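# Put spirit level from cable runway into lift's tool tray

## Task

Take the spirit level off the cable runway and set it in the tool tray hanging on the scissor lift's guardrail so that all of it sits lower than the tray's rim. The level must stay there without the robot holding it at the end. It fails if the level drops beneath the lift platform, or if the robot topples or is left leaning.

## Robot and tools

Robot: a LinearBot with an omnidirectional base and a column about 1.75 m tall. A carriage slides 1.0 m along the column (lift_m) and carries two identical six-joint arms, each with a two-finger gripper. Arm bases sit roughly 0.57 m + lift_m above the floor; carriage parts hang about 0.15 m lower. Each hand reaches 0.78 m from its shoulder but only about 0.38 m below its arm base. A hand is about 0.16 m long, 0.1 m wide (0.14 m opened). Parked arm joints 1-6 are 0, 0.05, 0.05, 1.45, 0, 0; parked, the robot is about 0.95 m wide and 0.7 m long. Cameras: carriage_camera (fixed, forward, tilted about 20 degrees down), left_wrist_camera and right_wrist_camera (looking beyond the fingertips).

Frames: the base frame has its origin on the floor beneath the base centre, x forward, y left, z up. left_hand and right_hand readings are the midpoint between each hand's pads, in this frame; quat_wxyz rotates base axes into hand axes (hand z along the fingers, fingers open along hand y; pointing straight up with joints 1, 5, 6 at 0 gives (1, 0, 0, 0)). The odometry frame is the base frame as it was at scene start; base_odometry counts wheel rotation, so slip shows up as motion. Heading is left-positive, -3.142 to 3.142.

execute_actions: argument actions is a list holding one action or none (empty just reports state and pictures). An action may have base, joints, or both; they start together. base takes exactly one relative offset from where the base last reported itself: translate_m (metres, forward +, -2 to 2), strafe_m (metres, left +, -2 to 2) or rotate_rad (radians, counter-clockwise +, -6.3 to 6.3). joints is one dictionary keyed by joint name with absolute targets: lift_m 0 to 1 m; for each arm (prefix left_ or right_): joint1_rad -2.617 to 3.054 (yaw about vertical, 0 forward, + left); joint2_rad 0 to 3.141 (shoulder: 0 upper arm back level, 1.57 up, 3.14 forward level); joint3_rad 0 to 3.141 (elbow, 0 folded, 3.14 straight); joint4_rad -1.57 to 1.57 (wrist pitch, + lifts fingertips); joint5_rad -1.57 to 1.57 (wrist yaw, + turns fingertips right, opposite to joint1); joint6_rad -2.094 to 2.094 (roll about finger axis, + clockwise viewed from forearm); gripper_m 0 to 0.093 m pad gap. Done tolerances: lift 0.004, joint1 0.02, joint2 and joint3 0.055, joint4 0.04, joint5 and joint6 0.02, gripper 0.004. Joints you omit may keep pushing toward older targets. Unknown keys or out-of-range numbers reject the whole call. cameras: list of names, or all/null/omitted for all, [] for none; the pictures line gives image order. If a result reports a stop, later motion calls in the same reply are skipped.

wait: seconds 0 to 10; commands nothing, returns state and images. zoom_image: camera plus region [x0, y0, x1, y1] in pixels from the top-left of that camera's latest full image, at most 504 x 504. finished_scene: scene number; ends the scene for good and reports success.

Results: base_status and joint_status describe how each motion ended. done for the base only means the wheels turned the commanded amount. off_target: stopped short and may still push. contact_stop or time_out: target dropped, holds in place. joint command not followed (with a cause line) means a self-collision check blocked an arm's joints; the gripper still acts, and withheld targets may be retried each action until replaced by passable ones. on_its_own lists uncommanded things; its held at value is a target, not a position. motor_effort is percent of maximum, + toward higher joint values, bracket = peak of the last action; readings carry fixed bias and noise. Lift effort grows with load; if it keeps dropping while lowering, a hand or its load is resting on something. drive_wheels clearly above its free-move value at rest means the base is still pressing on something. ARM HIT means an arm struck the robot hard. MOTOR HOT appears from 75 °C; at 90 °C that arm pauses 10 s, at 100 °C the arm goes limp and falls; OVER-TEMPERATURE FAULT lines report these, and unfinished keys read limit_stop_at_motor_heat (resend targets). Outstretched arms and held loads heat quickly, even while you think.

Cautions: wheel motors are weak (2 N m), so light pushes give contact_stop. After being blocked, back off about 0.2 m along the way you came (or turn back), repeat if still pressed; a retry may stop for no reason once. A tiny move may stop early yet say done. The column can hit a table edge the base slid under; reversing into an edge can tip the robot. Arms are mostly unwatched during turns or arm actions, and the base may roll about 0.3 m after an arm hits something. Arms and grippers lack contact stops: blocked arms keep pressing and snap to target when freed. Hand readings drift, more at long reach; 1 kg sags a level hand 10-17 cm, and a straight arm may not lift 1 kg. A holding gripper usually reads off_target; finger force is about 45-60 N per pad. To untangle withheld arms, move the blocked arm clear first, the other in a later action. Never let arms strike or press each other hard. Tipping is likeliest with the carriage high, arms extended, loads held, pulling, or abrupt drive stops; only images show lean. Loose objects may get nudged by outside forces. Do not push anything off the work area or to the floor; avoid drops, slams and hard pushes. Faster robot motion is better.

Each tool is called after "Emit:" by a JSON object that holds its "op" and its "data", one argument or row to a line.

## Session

Emit:
{"op": "execute_actions", "data": {
  "actions": []
}}

Scene clock: 0.00 s.
base_odometry: x=+0.000 y=+0.000 heading=+0.000 (m, m, rad; odometry frame)
base_status: not commanded
joint_positions: lift_m=+0.303 left_joint1_rad=+0.003 left_joint2_rad=+0.069 left_joint3_rad=+0.021 left_joint4_rad=+1.465 left_joint5_rad=-0.029 left_joint6_rad=+0.026 left_gripper_m=+0.095 right_joint1_rad=-0.007 right_joint2_rad=+0.061 right_joint3_rad=+0.075 right_joint4_rad=+1.507 right_joint5_rad=-0.002 right_joint6_rad=+0.052 right_gripper_m=+0.094
joint_status: not commanded
motor_effort: lift_m=+21 drive_wheels=+4 (%)
left_hand: x=+0.3226 y=+0.3432 z=+1.3014 quat_wxyz=(+0.997, -0.013, +0.077, +0.015) (m; base frame)
right_hand: x=+0.2939 y=-0.3380 z=+1.3172 quat_wxyz=(+0.999, +0.000, +0.025, +0.023) (m; base frame)
pictures: carriage_camera, left_wrist_camera, right_wrist_camera
Images, in order (width x height): carriage_camera 896x504, left_wrist_camera 896x504, right_wrist_camera 896x504.

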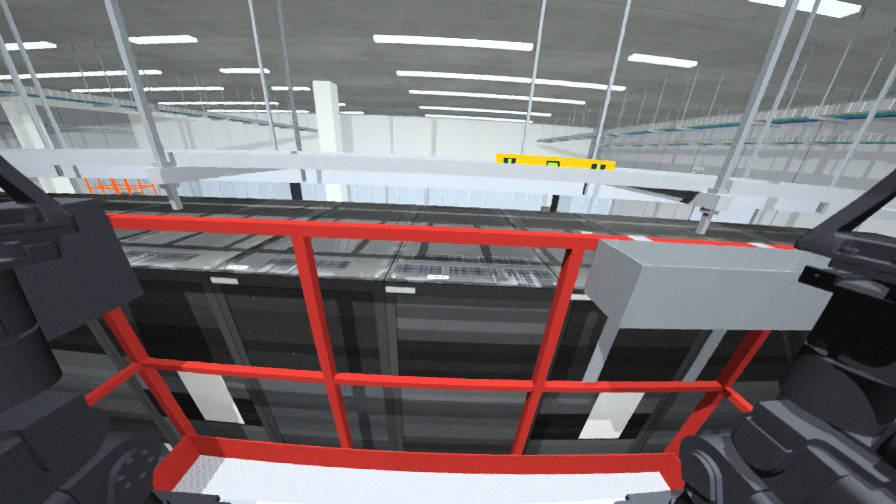

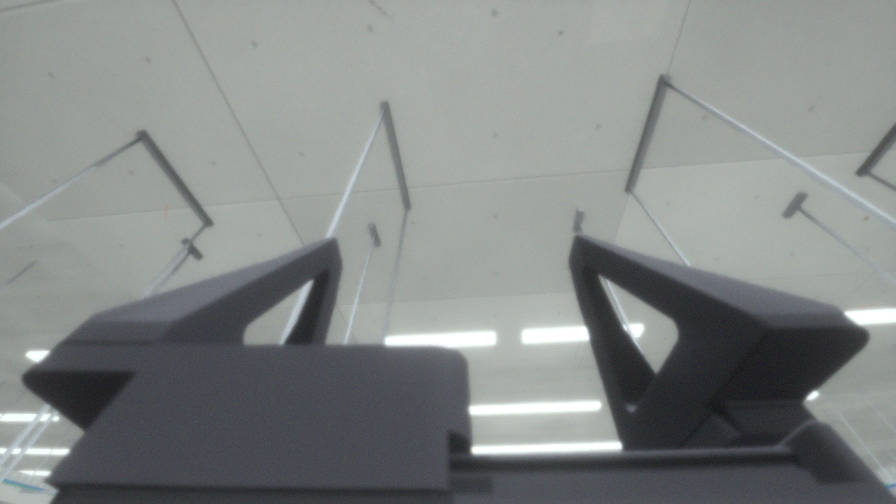

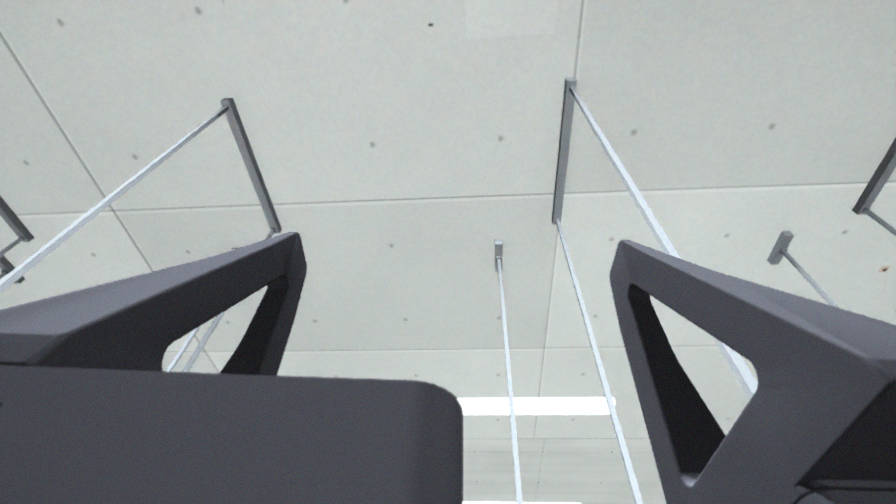

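Emit:
{"op": "execute_actions", "data": {
  "actions": [
    {"joints": {"lift_m": 0.86, "right_joint1_rad": -0.12, "right_joint2_rad": 2.345, "right_joint3_rad": 2.06, "right_joint4_rad": -1.28, "right_joint5_rad": 0.0, "right_joint6_rad": 1.5, "right_gripper_m": 0.085}}
  ],
  "cameras": ["carriage_camera", "right_wrist_camera"]
}}

Scene clock: 39.87 s.
base_odometry: x=+0.000 y=+0.000 heading=+0.000 (m, m, rad; odometry frame)
base_status: not commanded
joint_positions: lift_m=+0.860 left_joint1_rad=+0.003 left_joint2_rad=+0.069 left_joint3_rad=+0.021 left_joint4_rad=+1.465 left_joint5_rad=-0.029 left_joint6_rad=+0.026 left_gripper_m=+0.095 right_joint1_rad=-0.111 right_joint2_rad=+2.339 right_joint3_rad=+2.052 right_joint4_rad=-1.276 right_joint5_rad=-0.002 right_joint6_rad=+1.493 right_gripper_m=+0.085
joint_status: all done
motor_effort: lift_m=+21(29) drive_wheels=-1(1) (%)
left_hand: x=+0.3226 y=+0.3432 z=+1.8588 quat_wxyz=(+0.997, -0.013, +0.077, +0.015) (m; base frame)
right_hand: x=+0.7354 y=-0.3884 z=+1.4817 quat_wxyz=(+0.002, +0.719, +0.695, +0.003) (m; base frame)
pictures: carriage_camera, right_wrist_camera
Images, in order (width x height): carriage_camera 896x504, right_wrist_camera 896x504.

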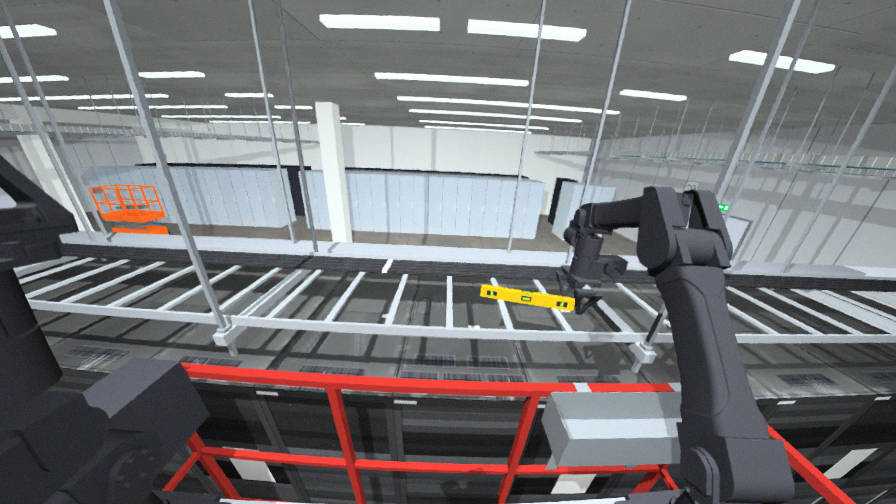

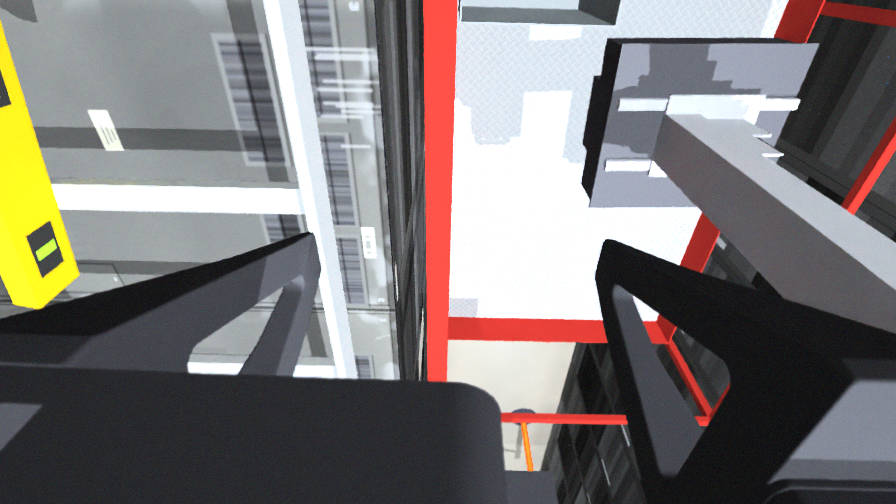

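Emit:
{"op": "zoom_image", "data": {
  "camera": "carriage_camera",
  "region": [420, 230, 700, 400]
}}

Region (420, 230, 700, 400) of carriage_camera's 896x504 image, scaled by 1.800, with more detail than that image has; it fills the top 306 rows of this view, and the rest is white.

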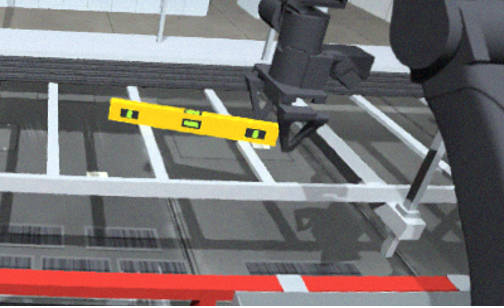

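Emit:
{"op": "execute_actions", "data": {
  "actions": [
    {"base": {"translate_m": 0.36}, "joints": {"lift_m": 0.82, "right_joint6_rad": 1.72}}
  ],
  "cameras": ["carriage_camera", "right_wrist_camera"]
}}

Scene clock: 82.37 s.
base_odometry: x=+0.360 y=+0.000 heading=+0.000 (m, m, rad; odometry frame)
base_status: done
joint_positions: lift_m=+0.820 left_joint1_rad=+0.003 left_joint2_rad=+0.069 left_joint3_rad=+0.021 left_joint4_rad=+1.466 left_joint5_rad=-0.029 left_joint6_rad=+0.026 left_gripper_m=+0.095 right_joint1_rad=-0.111 right_joint2_rad=+2.345 right_joint3_rad=+2.052 right_joint4_rad=-1.279 right_joint5_rad=-0.002 right_joint6_rad=+1.714 right_gripper_m=+0.085
joint_status: all done
motor_effort: lift_m=+22(24) drive_wheels=-4(48) (%)
left_hand: x=+0.3225 y=+0.3432 z=+1.8188 quat_wxyz=(+0.997, -0.013, +0.077, +0.015) (m; base frame)
right_hand: x=+0.7342 y=-0.3883 z=+1.4389 quat_wxyz=(-0.001, +0.791, +0.612, +0.000) (m; base frame)
pictures: carriage_camera, right_wrist_camera
Images, in order (width x height): carriage_camera 896x504, right_wrist_camera 896x504.

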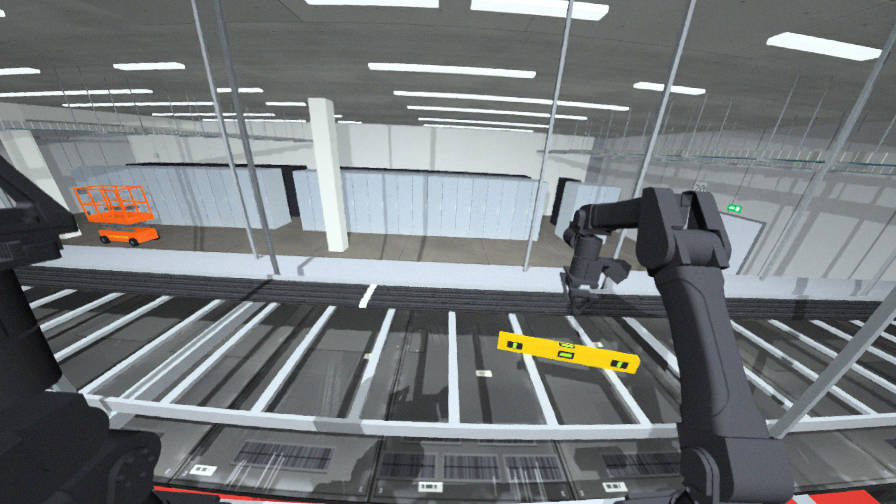

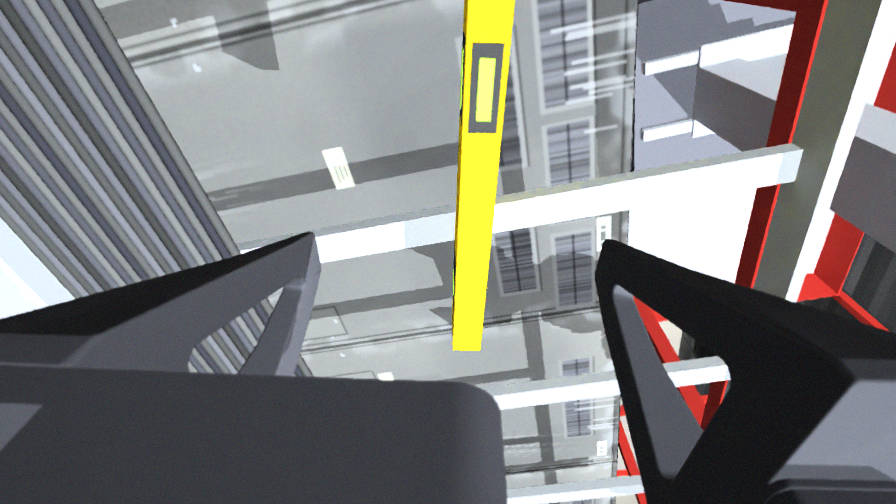

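Emit:
{"op": "execute_actions", "data": {
  "actions": [
    {"joints": {"lift_m": 0.79, "right_joint1_rad": -0.158, "right_joint2_rad": 2.33, "right_joint3_rad": 1.745, "right_joint4_rad": -0.985, "right_joint6_rad": 1.70}}
  ],
  "cameras": ["carriage_camera", "right_wrist_camera"]
}}

Scene clock: 110.43 s.
base_odometry: x=+0.360 y=+0.000 heading=+0.000 (m, m, rad; odometry frame)
base_status: not commanded
joint_positions: lift_m=+0.790 left_joint1_rad=+0.003 left_joint2_rad=+0.069 left_joint3_rad=+0.021 left_joint4_rad=+1.466 left_joint5_rad=-0.029 left_joint6_rad=+0.026 left_gripper_m=+0.095 right_joint1_rad=-0.157 right_joint2_rad=+2.325 right_joint3_rad=+1.759 right_joint4_rad=-0.994 right_joint5_rad=-0.002 right_joint6_rad=+1.702 right_gripper_m=+0.085
joint_status: all done
motor_effort: lift_m=+21(21) drive_wheels=-2(5) (%)
left_hand: x=+0.3224 y=+0.3432 z=+1.7889 quat_wxyz=(+0.997, -0.013, +0.076, +0.015) (m; base frame)
right_hand: x=+0.7178 y=-0.4070 z=+1.3453 quat_wxyz=(+0.003, +0.801, +0.598, +0.004) (m; base frame)
pictures: carriage_camera, right_wrist_camera
Images, in order (width x height): carriage_camera 896x504, right_wrist_camera 896x504.

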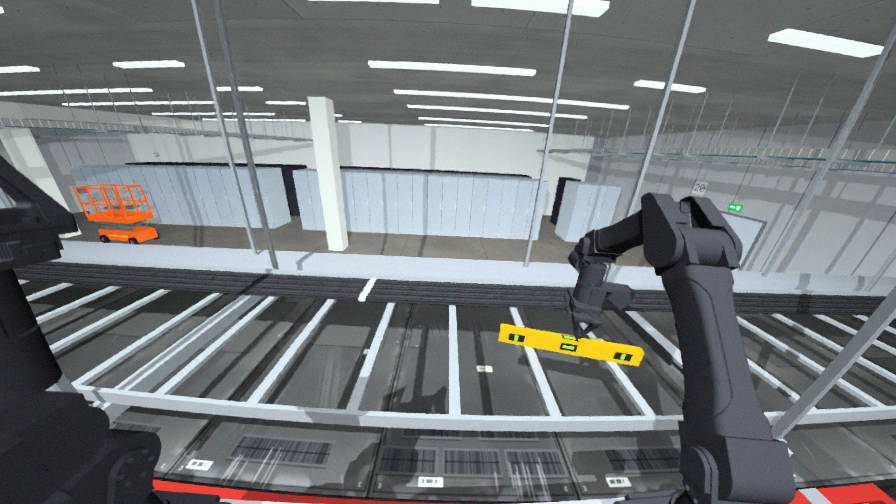

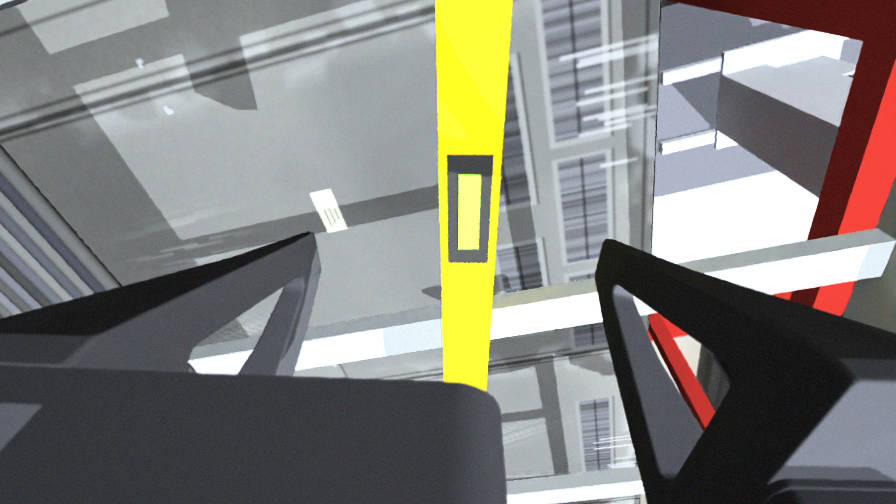

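Emit:
{"op": "execute_actions", "data": {
  "actions": [
    {"joints": {"lift_m": 0.724}}
  ],
  "cameras": ["right_wrist_camera"]
}}

Scene clock: 119.57 s.
base_odometry: x=+0.360 y=+0.000 heading=+0.000 (m, m, rad; odometry frame)
base_status: not commanded
joint_positions: lift_m=+0.724 left_joint1_rad=+0.003 left_joint2_rad=+0.069 left_joint3_rad=+0.021 left_joint4_rad=+1.466 left_joint5_rad=-0.029 left_joint6_rad=+0.026 left_gripper_m=+0.095 right_joint1_rad=-0.157 right_joint2_rad=+2.329 right_joint3_rad=+1.759 right_joint4_rad=-0.987 right_joint5_rad=-0.002 right_joint6_rad=+1.702 right_gripper_m=+0.085
joint_status: all done
motor_effort: lift_m=+21(19) drive_wheels=-2(3) (%)
left_hand: x=+0.3224 y=+0.3432 z=+1.7229 quat_wxyz=(+0.997, -0.013, +0.076, +0.015) (m; base frame)
right_hand: x=+0.7189 y=-0.4072 z=+1.2777 quat_wxyz=(+0.004, +0.801, +0.598, +0.005) (m; base frame)
pictures: right_wrist_camera
Images, in order (width x height): right_wrist_camera 896x504.

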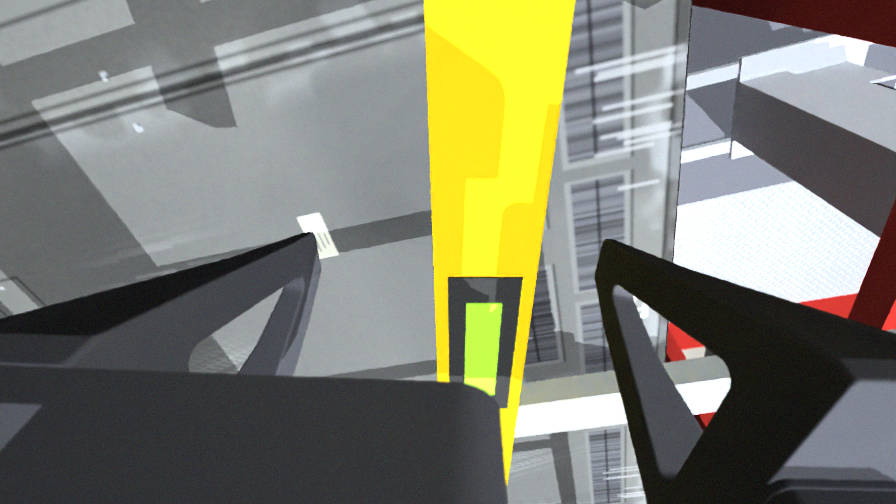

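Emit:
{"op": "execute_actions", "data": {
  "actions": [
    {"joints": {"right_gripper_m": 0.0}}
  ],
  "cameras": ["right_wrist_camera"]
}}

Emit:
{"op": "execute_actions", "data": {
  "actions": [
    {"joints": {"lift_m": 0.82}}
  ],
  "cameras": ["carriage_camera", "right_wrist_camera"]
}}

Scene clock: 126.67 s.
base_odometry: x=+0.360 y=+0.000 heading=+0.000 (m, m, rad; odometry frame)
base_status: not commanded
joint_positions: lift_m=+0.724 left_joint1_rad=+0.003 left_joint2_rad=+0.069 left_joint3_rad=+0.021 left_joint4_rad=+1.466 left_joint5_rad=-0.029 left_joint6_rad=+0.026 left_gripper_m=+0.095 right_joint1_rad=-0.157 right_joint2_rad=+2.329 right_joint3_rad=+1.759 right_joint4_rad=-0.989 right_joint5_rad=-0.002 right_joint6_rad=+1.702 right_gripper_m=+0.021
joint_status: right_gripper_m off_target (ended at +0.021, target +0.000)
motor_effort: lift_m=+21(21) drive_wheels=-4(1) (%)
left_hand: x=+0.3224 y=+0.3432 z=+1.7229 quat_wxyz=(+0.997, -0.013, +0.076, +0.015) (m; base frame)
right_hand: x=+0.7184 y=-0.4070 z=+1.2777 quat_wxyz=(+0.003, +0.801, +0.598, +0.005) (m; base frame)
pictures: right_wrist_camera
Images, in order (width x height): right_wrist_camera 896x504.

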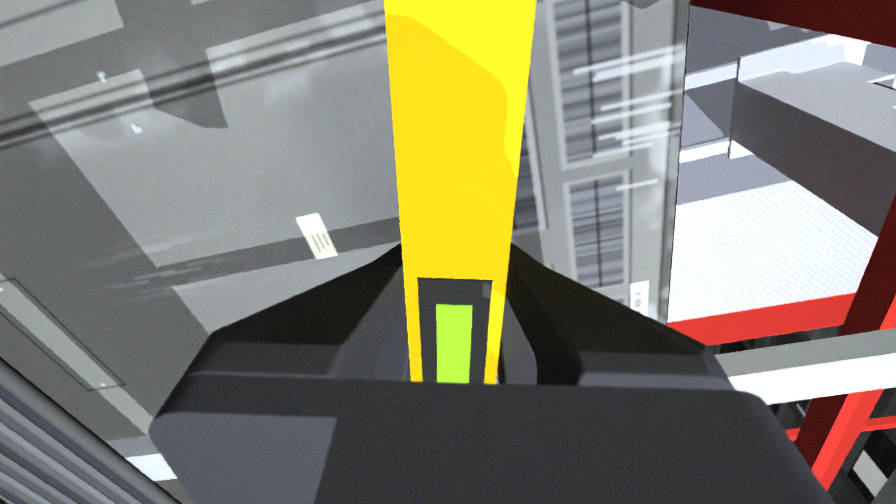

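Scene clock: 127.60 s.
base_odometry: x=+0.360 y=+0.000 heading=+0.000 (m, m, rad; odometry frame)
base_status: not commanded
joint_positions: lift_m=+0.820 left_joint1_rad=+0.003 left_joint2_rad=+0.069 left_joint3_rad=+0.021 left_joint4_rad=+1.466 left_joint5_rad=-0.029 left_joint6_rad=+0.026 left_gripper_m=+0.095 right_joint1_rad=-0.157 right_joint2_rad=+2.335 right_joint3_rad=+1.750 right_joint4_rad=-0.984 right_joint5_rad=-0.002 right_joint6_rad=+1.702 right_gripper_m=+0.021
joint_status: all done
motor_effort: lift_m=+21(23) drive_wheels=-2(2) (%)
left_hand: x=+0.3225 y=+0.3432 z=+1.8188 quat_wxyz=(+0.997, -0.013, +0.077, +0.015) (m; base frame)
right_hand: x=+0.7160 y=-0.4067 z=+1.3688 quat_wxyz=(+0.000, +0.801, +0.598, +0.001) (m; base frame)
pictures: carriage_camera, right_wrist_camera
Images, in order (width x height): carriage_camera 896x504, right_wrist_camera 896x504.

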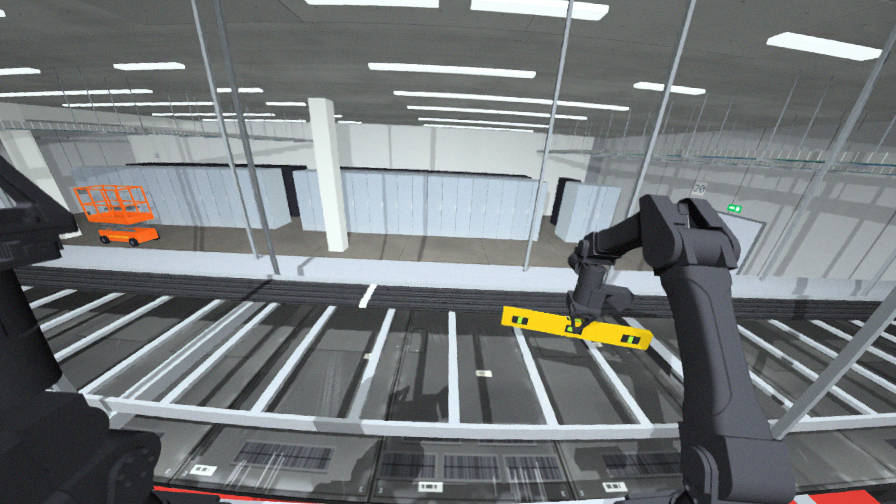

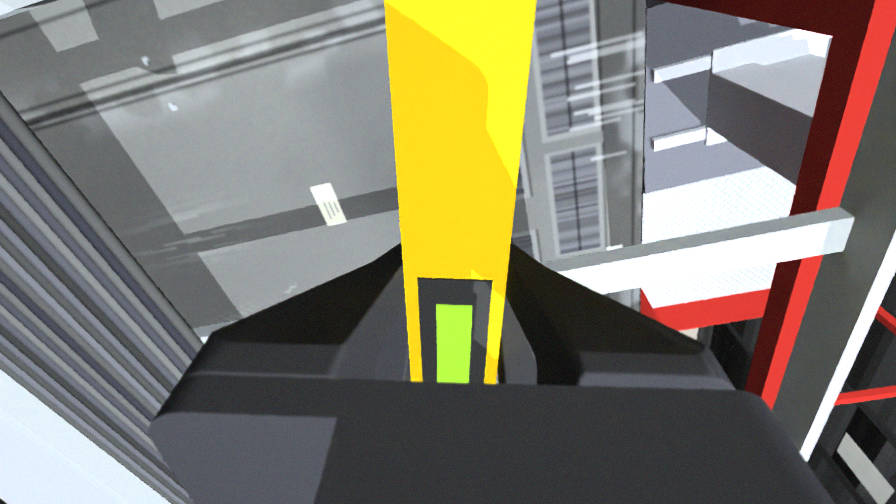

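Emit:
{"op": "execute_actions", "data": {
  "actions": [
    {"base": {"translate_m": -0.3}, "joints": {"right_joint2_rad": 2.345, "right_joint3_rad": 2.06, "right_joint4_rad": -1.28, "right_joint6_rad": 1.455}}
  ],
  "cameras": ["carriage_camera", "right_wrist_camera"]
}}

Scene clock: 167.47 s.
base_odometry: x=+0.060 y=+0.000 heading=+0.000 (m, m, rad; odometry frame)
base_status: done
joint_positions: lift_m=+0.820 left_joint1_rad=+0.003 left_joint2_rad=+0.069 left_joint3_rad=+0.021 left_joint4_rad=+1.466 left_joint5_rad=-0.029 left_joint6_rad=+0.026 left_gripper_m=+0.095 right_joint1_rad=-0.157 right_joint2_rad=+2.355 right_joint3_rad=+2.046 right_joint4_rad=-1.273 right_joint5_rad=-0.002 right_joint6_rad=+1.461 right_gripper_m=+0.021
joint_status: all done
motor_effort: lift_m=+20(21) drive_wheels=-5(48) (%)
left_hand: x=+0.3224 y=+0.3432 z=+1.8188 quat_wxyz=(+0.997, -0.013, +0.076, +0.015) (m; base frame)
right_hand: x=+0.7307 y=-0.4091 z=+1.4334 quat_wxyz=(-0.005, +0.723, +0.690, -0.003) (m; base frame)
pictures: carriage_camera, right_wrist_camera
Images, in order (width x height): carriage_camera 896x504, right_wrist_camera 896x504.

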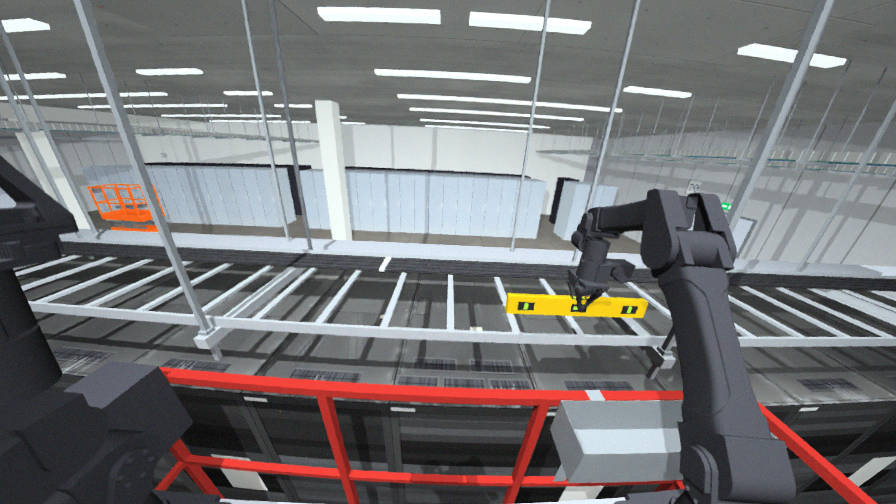

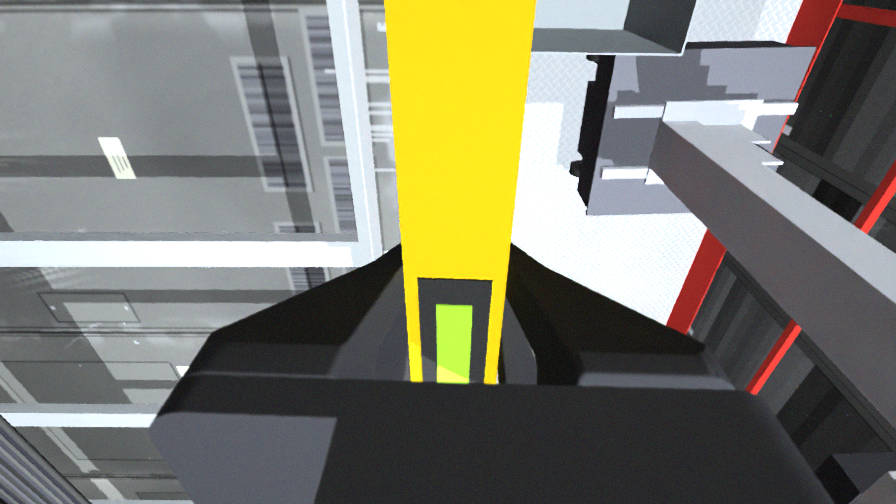

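Emit:
{"op": "execute_actions", "data": {
  "actions": [
    {"joints": {"lift_m": 0.56, "right_joint1_rad": -0.82, "right_joint6_rad": 0.795}}
  ],
  "cameras": ["carriage_camera", "right_wrist_camera"]
}}

Scene clock: 185.07 s.
base_odometry: x=+0.060 y=+0.000 heading=+0.000 (m, m, rad; odometry frame)
base_status: not commanded
joint_positions: lift_m=+0.560 left_joint1_rad=+0.003 left_joint2_rad=+0.069 left_joint3_rad=+0.021 left_joint4_rad=+1.466 left_joint5_rad=-0.029 left_joint6_rad=+0.026 left_gripper_m=+0.095 right_joint1_rad=-0.830 right_joint2_rad=+2.355 right_joint3_rad=+2.046 right_joint4_rad=-1.271 right_joint5_rad=+0.005 right_joint6_rad=+0.801 right_gripper_m=+0.021
joint_status: all done
motor_effort: lift_m=+22(22) drive_wheels=-3(3) (%)
left_hand: x=+0.3224 y=+0.3432 z=+1.5588 quat_wxyz=(+0.997, -0.013, +0.076, +0.015) (m; base frame)
right_hand: x=+0.5880 y=-0.6750 z=+1.1730 quat_wxyz=(-0.005, +0.728, +0.686, -0.002) (m; base frame)
pictures: carriage_camera, right_wrist_camera
Images, in order (width x height): carriage_camera 896x504, right_wrist_camera 896x504.

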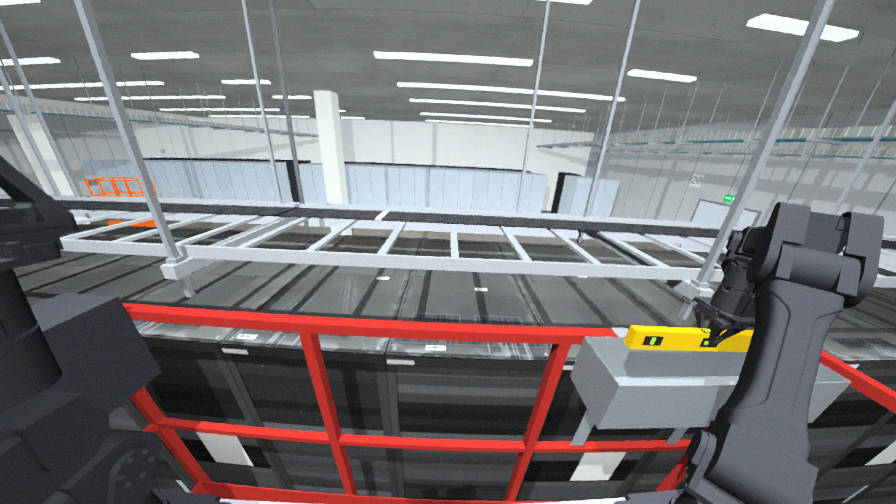

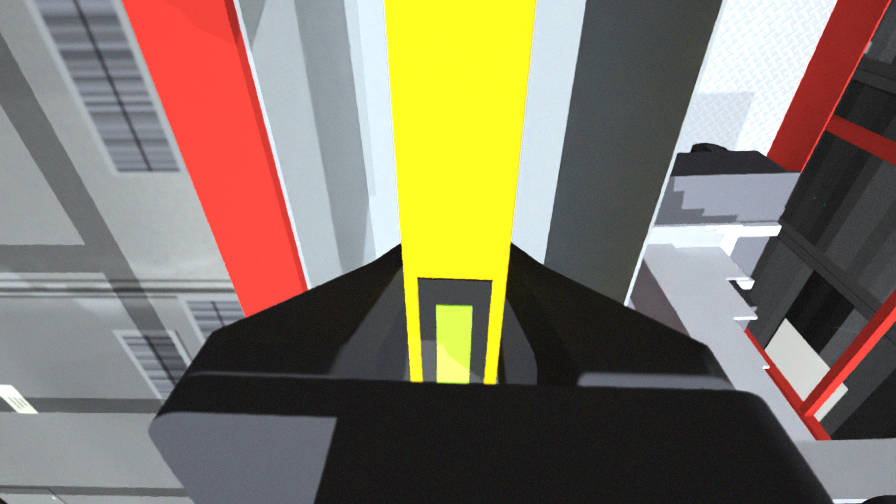

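Emit:
{"op": "execute_actions", "data": {
  "actions": [
    {"base": {"translate_m": -0.006}, "joints": {"lift_m": 0.405}}
  ],
  "cameras": ["carriage_camera", "right_wrist_camera"]
}}

Scene clock: 195.80 s.
base_odometry: x=+0.054 y=+0.000 heading=+0.000 (m, m, rad; odometry frame)
base_status: done
joint_positions: lift_m=+0.405 left_joint1_rad=+0.003 left_joint2_rad=+0.069 left_joint3_rad=+0.021 left_joint4_rad=+1.466 left_joint5_rad=-0.029 left_joint6_rad=+0.026 left_gripper_m=+0.095 right_joint1_rad=-0.828 right_joint2_rad=+2.355 right_joint3_rad=+2.046 right_joint4_rad=-1.275 right_joint5_rad=+0.002 right_joint6_rad=+0.800 right_gripper_m=+0.021
joint_status: all done
motor_effort: lift_m=+22(20) drive_wheels=+2(43) (%)
left_hand: x=+0.3225 y=+0.3432 z=+1.4038 quat_wxyz=(+0.997, -0.013, +0.077, +0.015) (m; base frame)
right_hand: x=+0.5884 y=-0.6735 z=+1.0182 quat_wxyz=(-0.006, +0.727, +0.687, -0.001) (m; base frame)
pictures: carriage_camera, right_wrist_camera
Images, in order (width x height): carriage_camera 896x504, right_wrist_camera 896x504.

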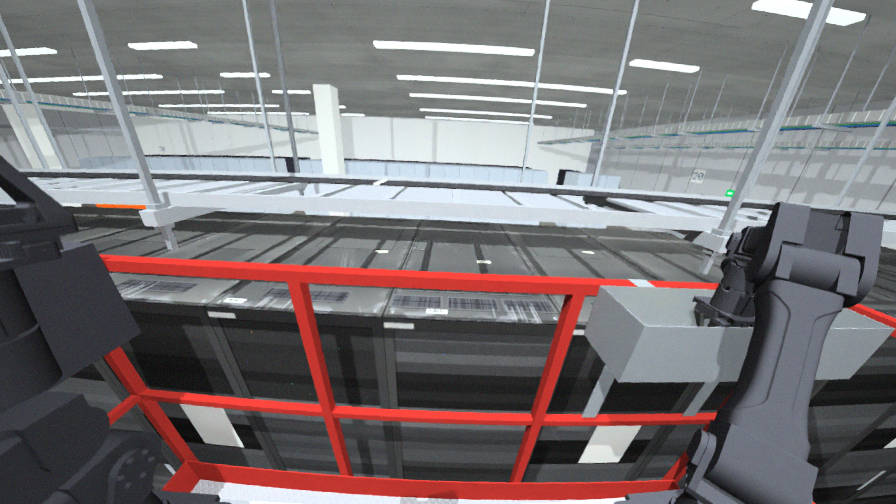

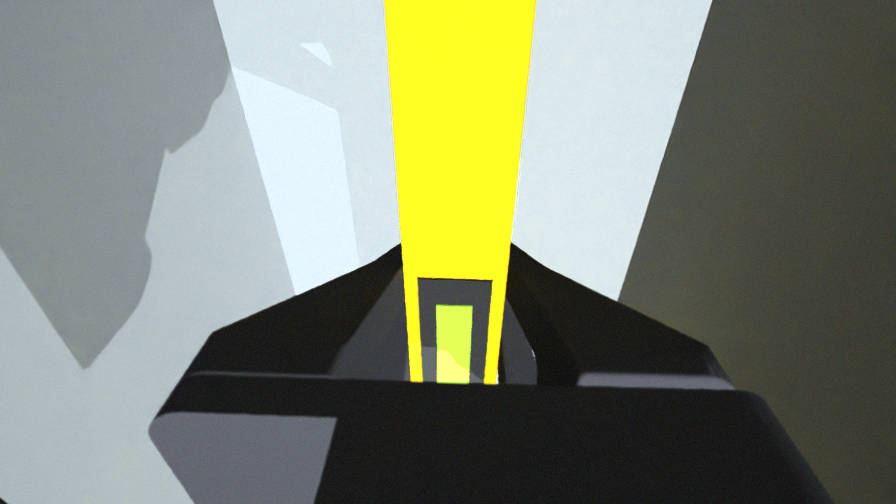

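Emit:
{"op": "execute_actions", "data": {
  "actions": [
    {"joints": {"lift_m": 0.385}}
  ],
  "cameras": ["right_wrist_camera"]
}}

Scene clock: 202.70 s.
base_odometry: x=+0.054 y=+0.000 heading=+0.000 (m, m, rad; odometry frame)
base_status: not commanded
joint_positions: lift_m=+0.385 left_joint1_rad=+0.003 left_joint2_rad=+0.069 left_joint3_rad=+0.021 left_joint4_rad=+1.465 left_joint5_rad=-0.029 left_joint6_rad=+0.026 left_gripper_m=+0.095 right_joint1_rad=-0.828 right_joint2_rad=+2.356 right_joint3_rad=+2.046 right_joint4_rad=-1.274 right_joint5_rad=+0.002 right_joint6_rad=+0.800 right_gripper_m=+0.021
joint_status: all done
motor_effort: lift_m=+21(21) drive_wheels=+2(2) (%)
left_hand: x=+0.3226 y=+0.3432 z=+1.3838 quat_wxyz=(+0.997, -0.013, +0.077, +0.015) (m; base frame)
right_hand: x=+0.5885 y=-0.6735 z=+0.9977 quat_wxyz=(-0.007, +0.727, +0.687, -0.001) (m; base frame)
pictures: right_wrist_camera
Images, in order (width x height): right_wrist_camera 896x504.

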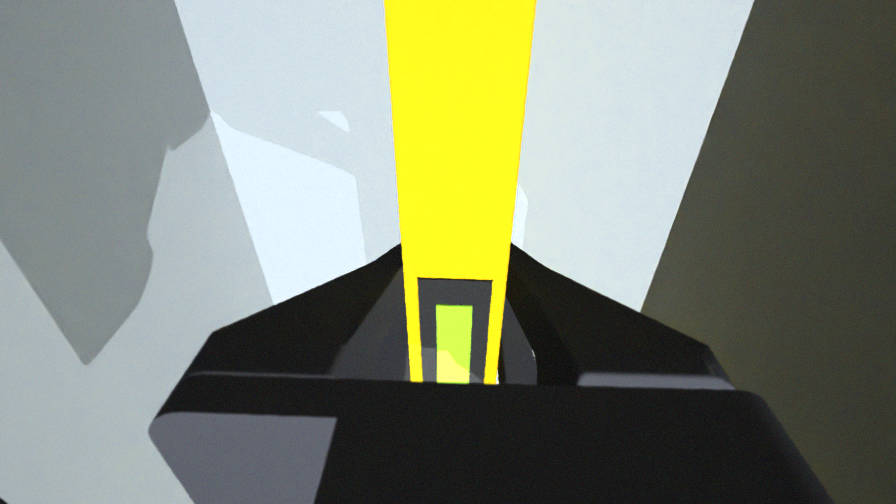

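Emit:
{"op": "execute_actions", "data": {
  "actions": [
    {"joints": {"lift_m": 0.38}}
  ],
  "cameras": []
}}

Emit:
{"op": "execute_actions", "data": {
  "actions": [
    {"joints": {"right_gripper_m": 0.05}}
  ],
  "cameras": ["right_wrist_camera"]
}}

Emit:
{"op": "execute_actions", "data": {
  "actions": [
    {"joints": {"lift_m": 0.53}}
  ],
  "cameras": ["carriage_camera", "right_wrist_camera"]
}}

Scene clock: 211.80 s.
base_odometry: x=+0.054 y=+0.000 heading=+0.000 (m, m, rad; odometry frame)
base_status: not commanded
joint_positions: lift_m=+0.380 left_joint1_rad=+0.003 left_joint2_rad=+0.069 left_joint3_rad=+0.021 left_joint4_rad=+1.465 left_joint5_rad=-0.029 left_joint6_rad=+0.026 left_gripper_m=+0.095 right_joint1_rad=-0.828 right_joint2_rad=+2.354 right_joint3_rad=+2.046 right_joint4_rad=-1.272 right_joint5_rad=+0.006 right_joint6_rad=+0.799 right_gripper_m=+0.021
joint_status: all done
motor_effort: lift_m=+21(17) drive_wheels=+1(3) (%)
left_hand: x=+0.3226 y=+0.3432 z=+1.3789 quat_wxyz=(+0.997, -0.013, +0.077, +0.015) (m; base frame)
right_hand: x=+0.5885 y=-0.6744 z=+0.9938 quat_wxyz=(-0.004, +0.726, +0.687, -0.003) (m; base frame)
pictures: none
No camera images: the call's "cameras" was empty. Leave "cameras" out to get every camera's image.

Scene clock: 212.40 s.
MOTOR HOT: a motor of the right arm reached 75 °C. Now the hottest motor of the right arm, joint 2 (shoulder), reports 75 °C. The controller's stop level is 90 °C. To cool a motor, set the load down, stop pushing, or move to a pose that needs little force.
base_odometry: x=+0.054 y=+0.000 heading=+0.000 (m, m, rad; odometry frame)
base_status: not commanded
joint_positions: lift_m=+0.380 left_joint1_rad=+0.003 left_joint2_rad=+0.069 left_joint3_rad=+0.021 left_joint4_rad=+1.465 left_joint5_rad=-0.029 left_joint6_rad=+0.026 left_gripper_m=+0.095 right_joint1_rad=-0.828 right_joint2_rad=+2.354 right_joint3_rad=+2.046 right_joint4_rad=-1.272 right_joint5_rad=+0.006 right_joint6_rad=+0.799 right_gripper_m=+0.050
joint_status: all done
motor_effort: lift_m=+21(20) drive_wheels=-1(2) (%)
left_hand: x=+0.3226 y=+0.3432 z=+1.3789 quat_wxyz=(+0.997, -0.013, +0.077, +0.015) (m; base frame)
right_hand: x=+0.5885 y=-0.6745 z=+0.9938 quat_wxyz=(-0.004, +0.726, +0.687, -0.003) (m; base frame)
pictures: right_wrist_camera
Images, in order (width x height): right_wrist_camera 896x504.

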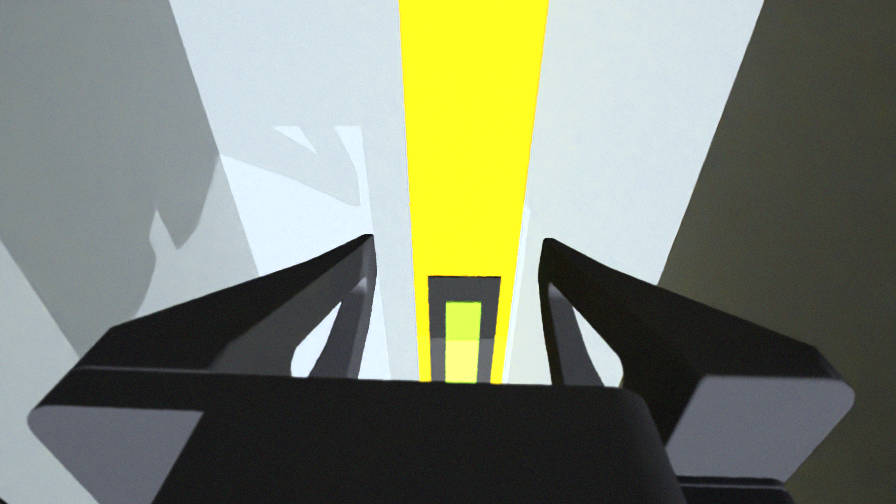

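Scene clock: 213.53 s.
MOTOR HOT: still on. Now the hottest motor of the right arm, joint 2 (shoulder), reports 75 °C; the controller's stop level is 90 °C.
base_odometry: x=+0.054 y=+0.000 heading=+0.000 (m, m, rad; odometry frame)
base_status: not commanded
joint_positions: lift_m=+0.530 left_joint1_rad=+0.003 left_joint2_rad=+0.069 left_joint3_rad=+0.021 left_joint4_rad=+1.465 left_joint5_rad=-0.029 left_joint6_rad=+0.026 left_gripper_m=+0.095 right_joint1_rad=-0.828 right_joint2_rad=+2.338 right_joint3_rad=+2.048 right_joint4_rad=-1.276 right_joint5_rad=+0.005 right_joint6_rad=+0.799 right_gripper_m=+0.050
joint_status: all done
motor_effort: lift_m=+21(27) drive_wheels=+0(2) (%)
left_hand: x=+0.3226 y=+0.3432 z=+1.5288 quat_wxyz=(+0.997, -0.013, +0.077, +0.015) (m; base frame)
right_hand: x=+0.5890 y=-0.6748 z=+1.1512 quat_wxyz=(+0.002, +0.726, +0.687, -0.003) (m; base frame)
pictures: carriage_camera, right_wrist_camera
Images, in order (width x height): carriage_camera 896x504, right_wrist_camera 896x504.

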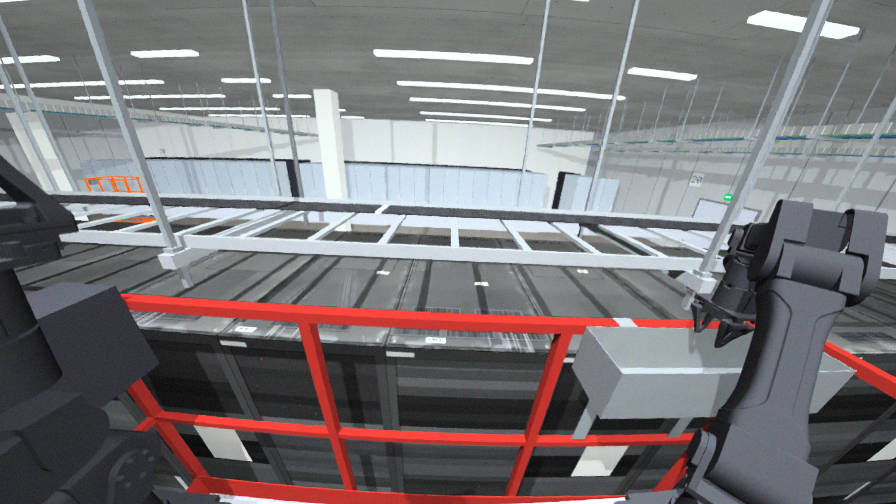

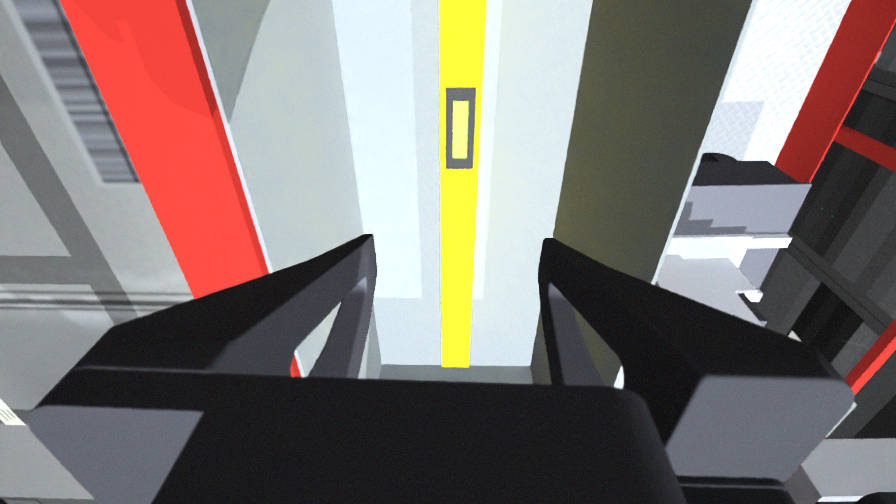

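The level rests on the tray floor, below the rim, and the hand is clear.

Emit:
{"op": "finished_scene", "data": {
  "scene": 2
}}

The scene is finished: the task was done.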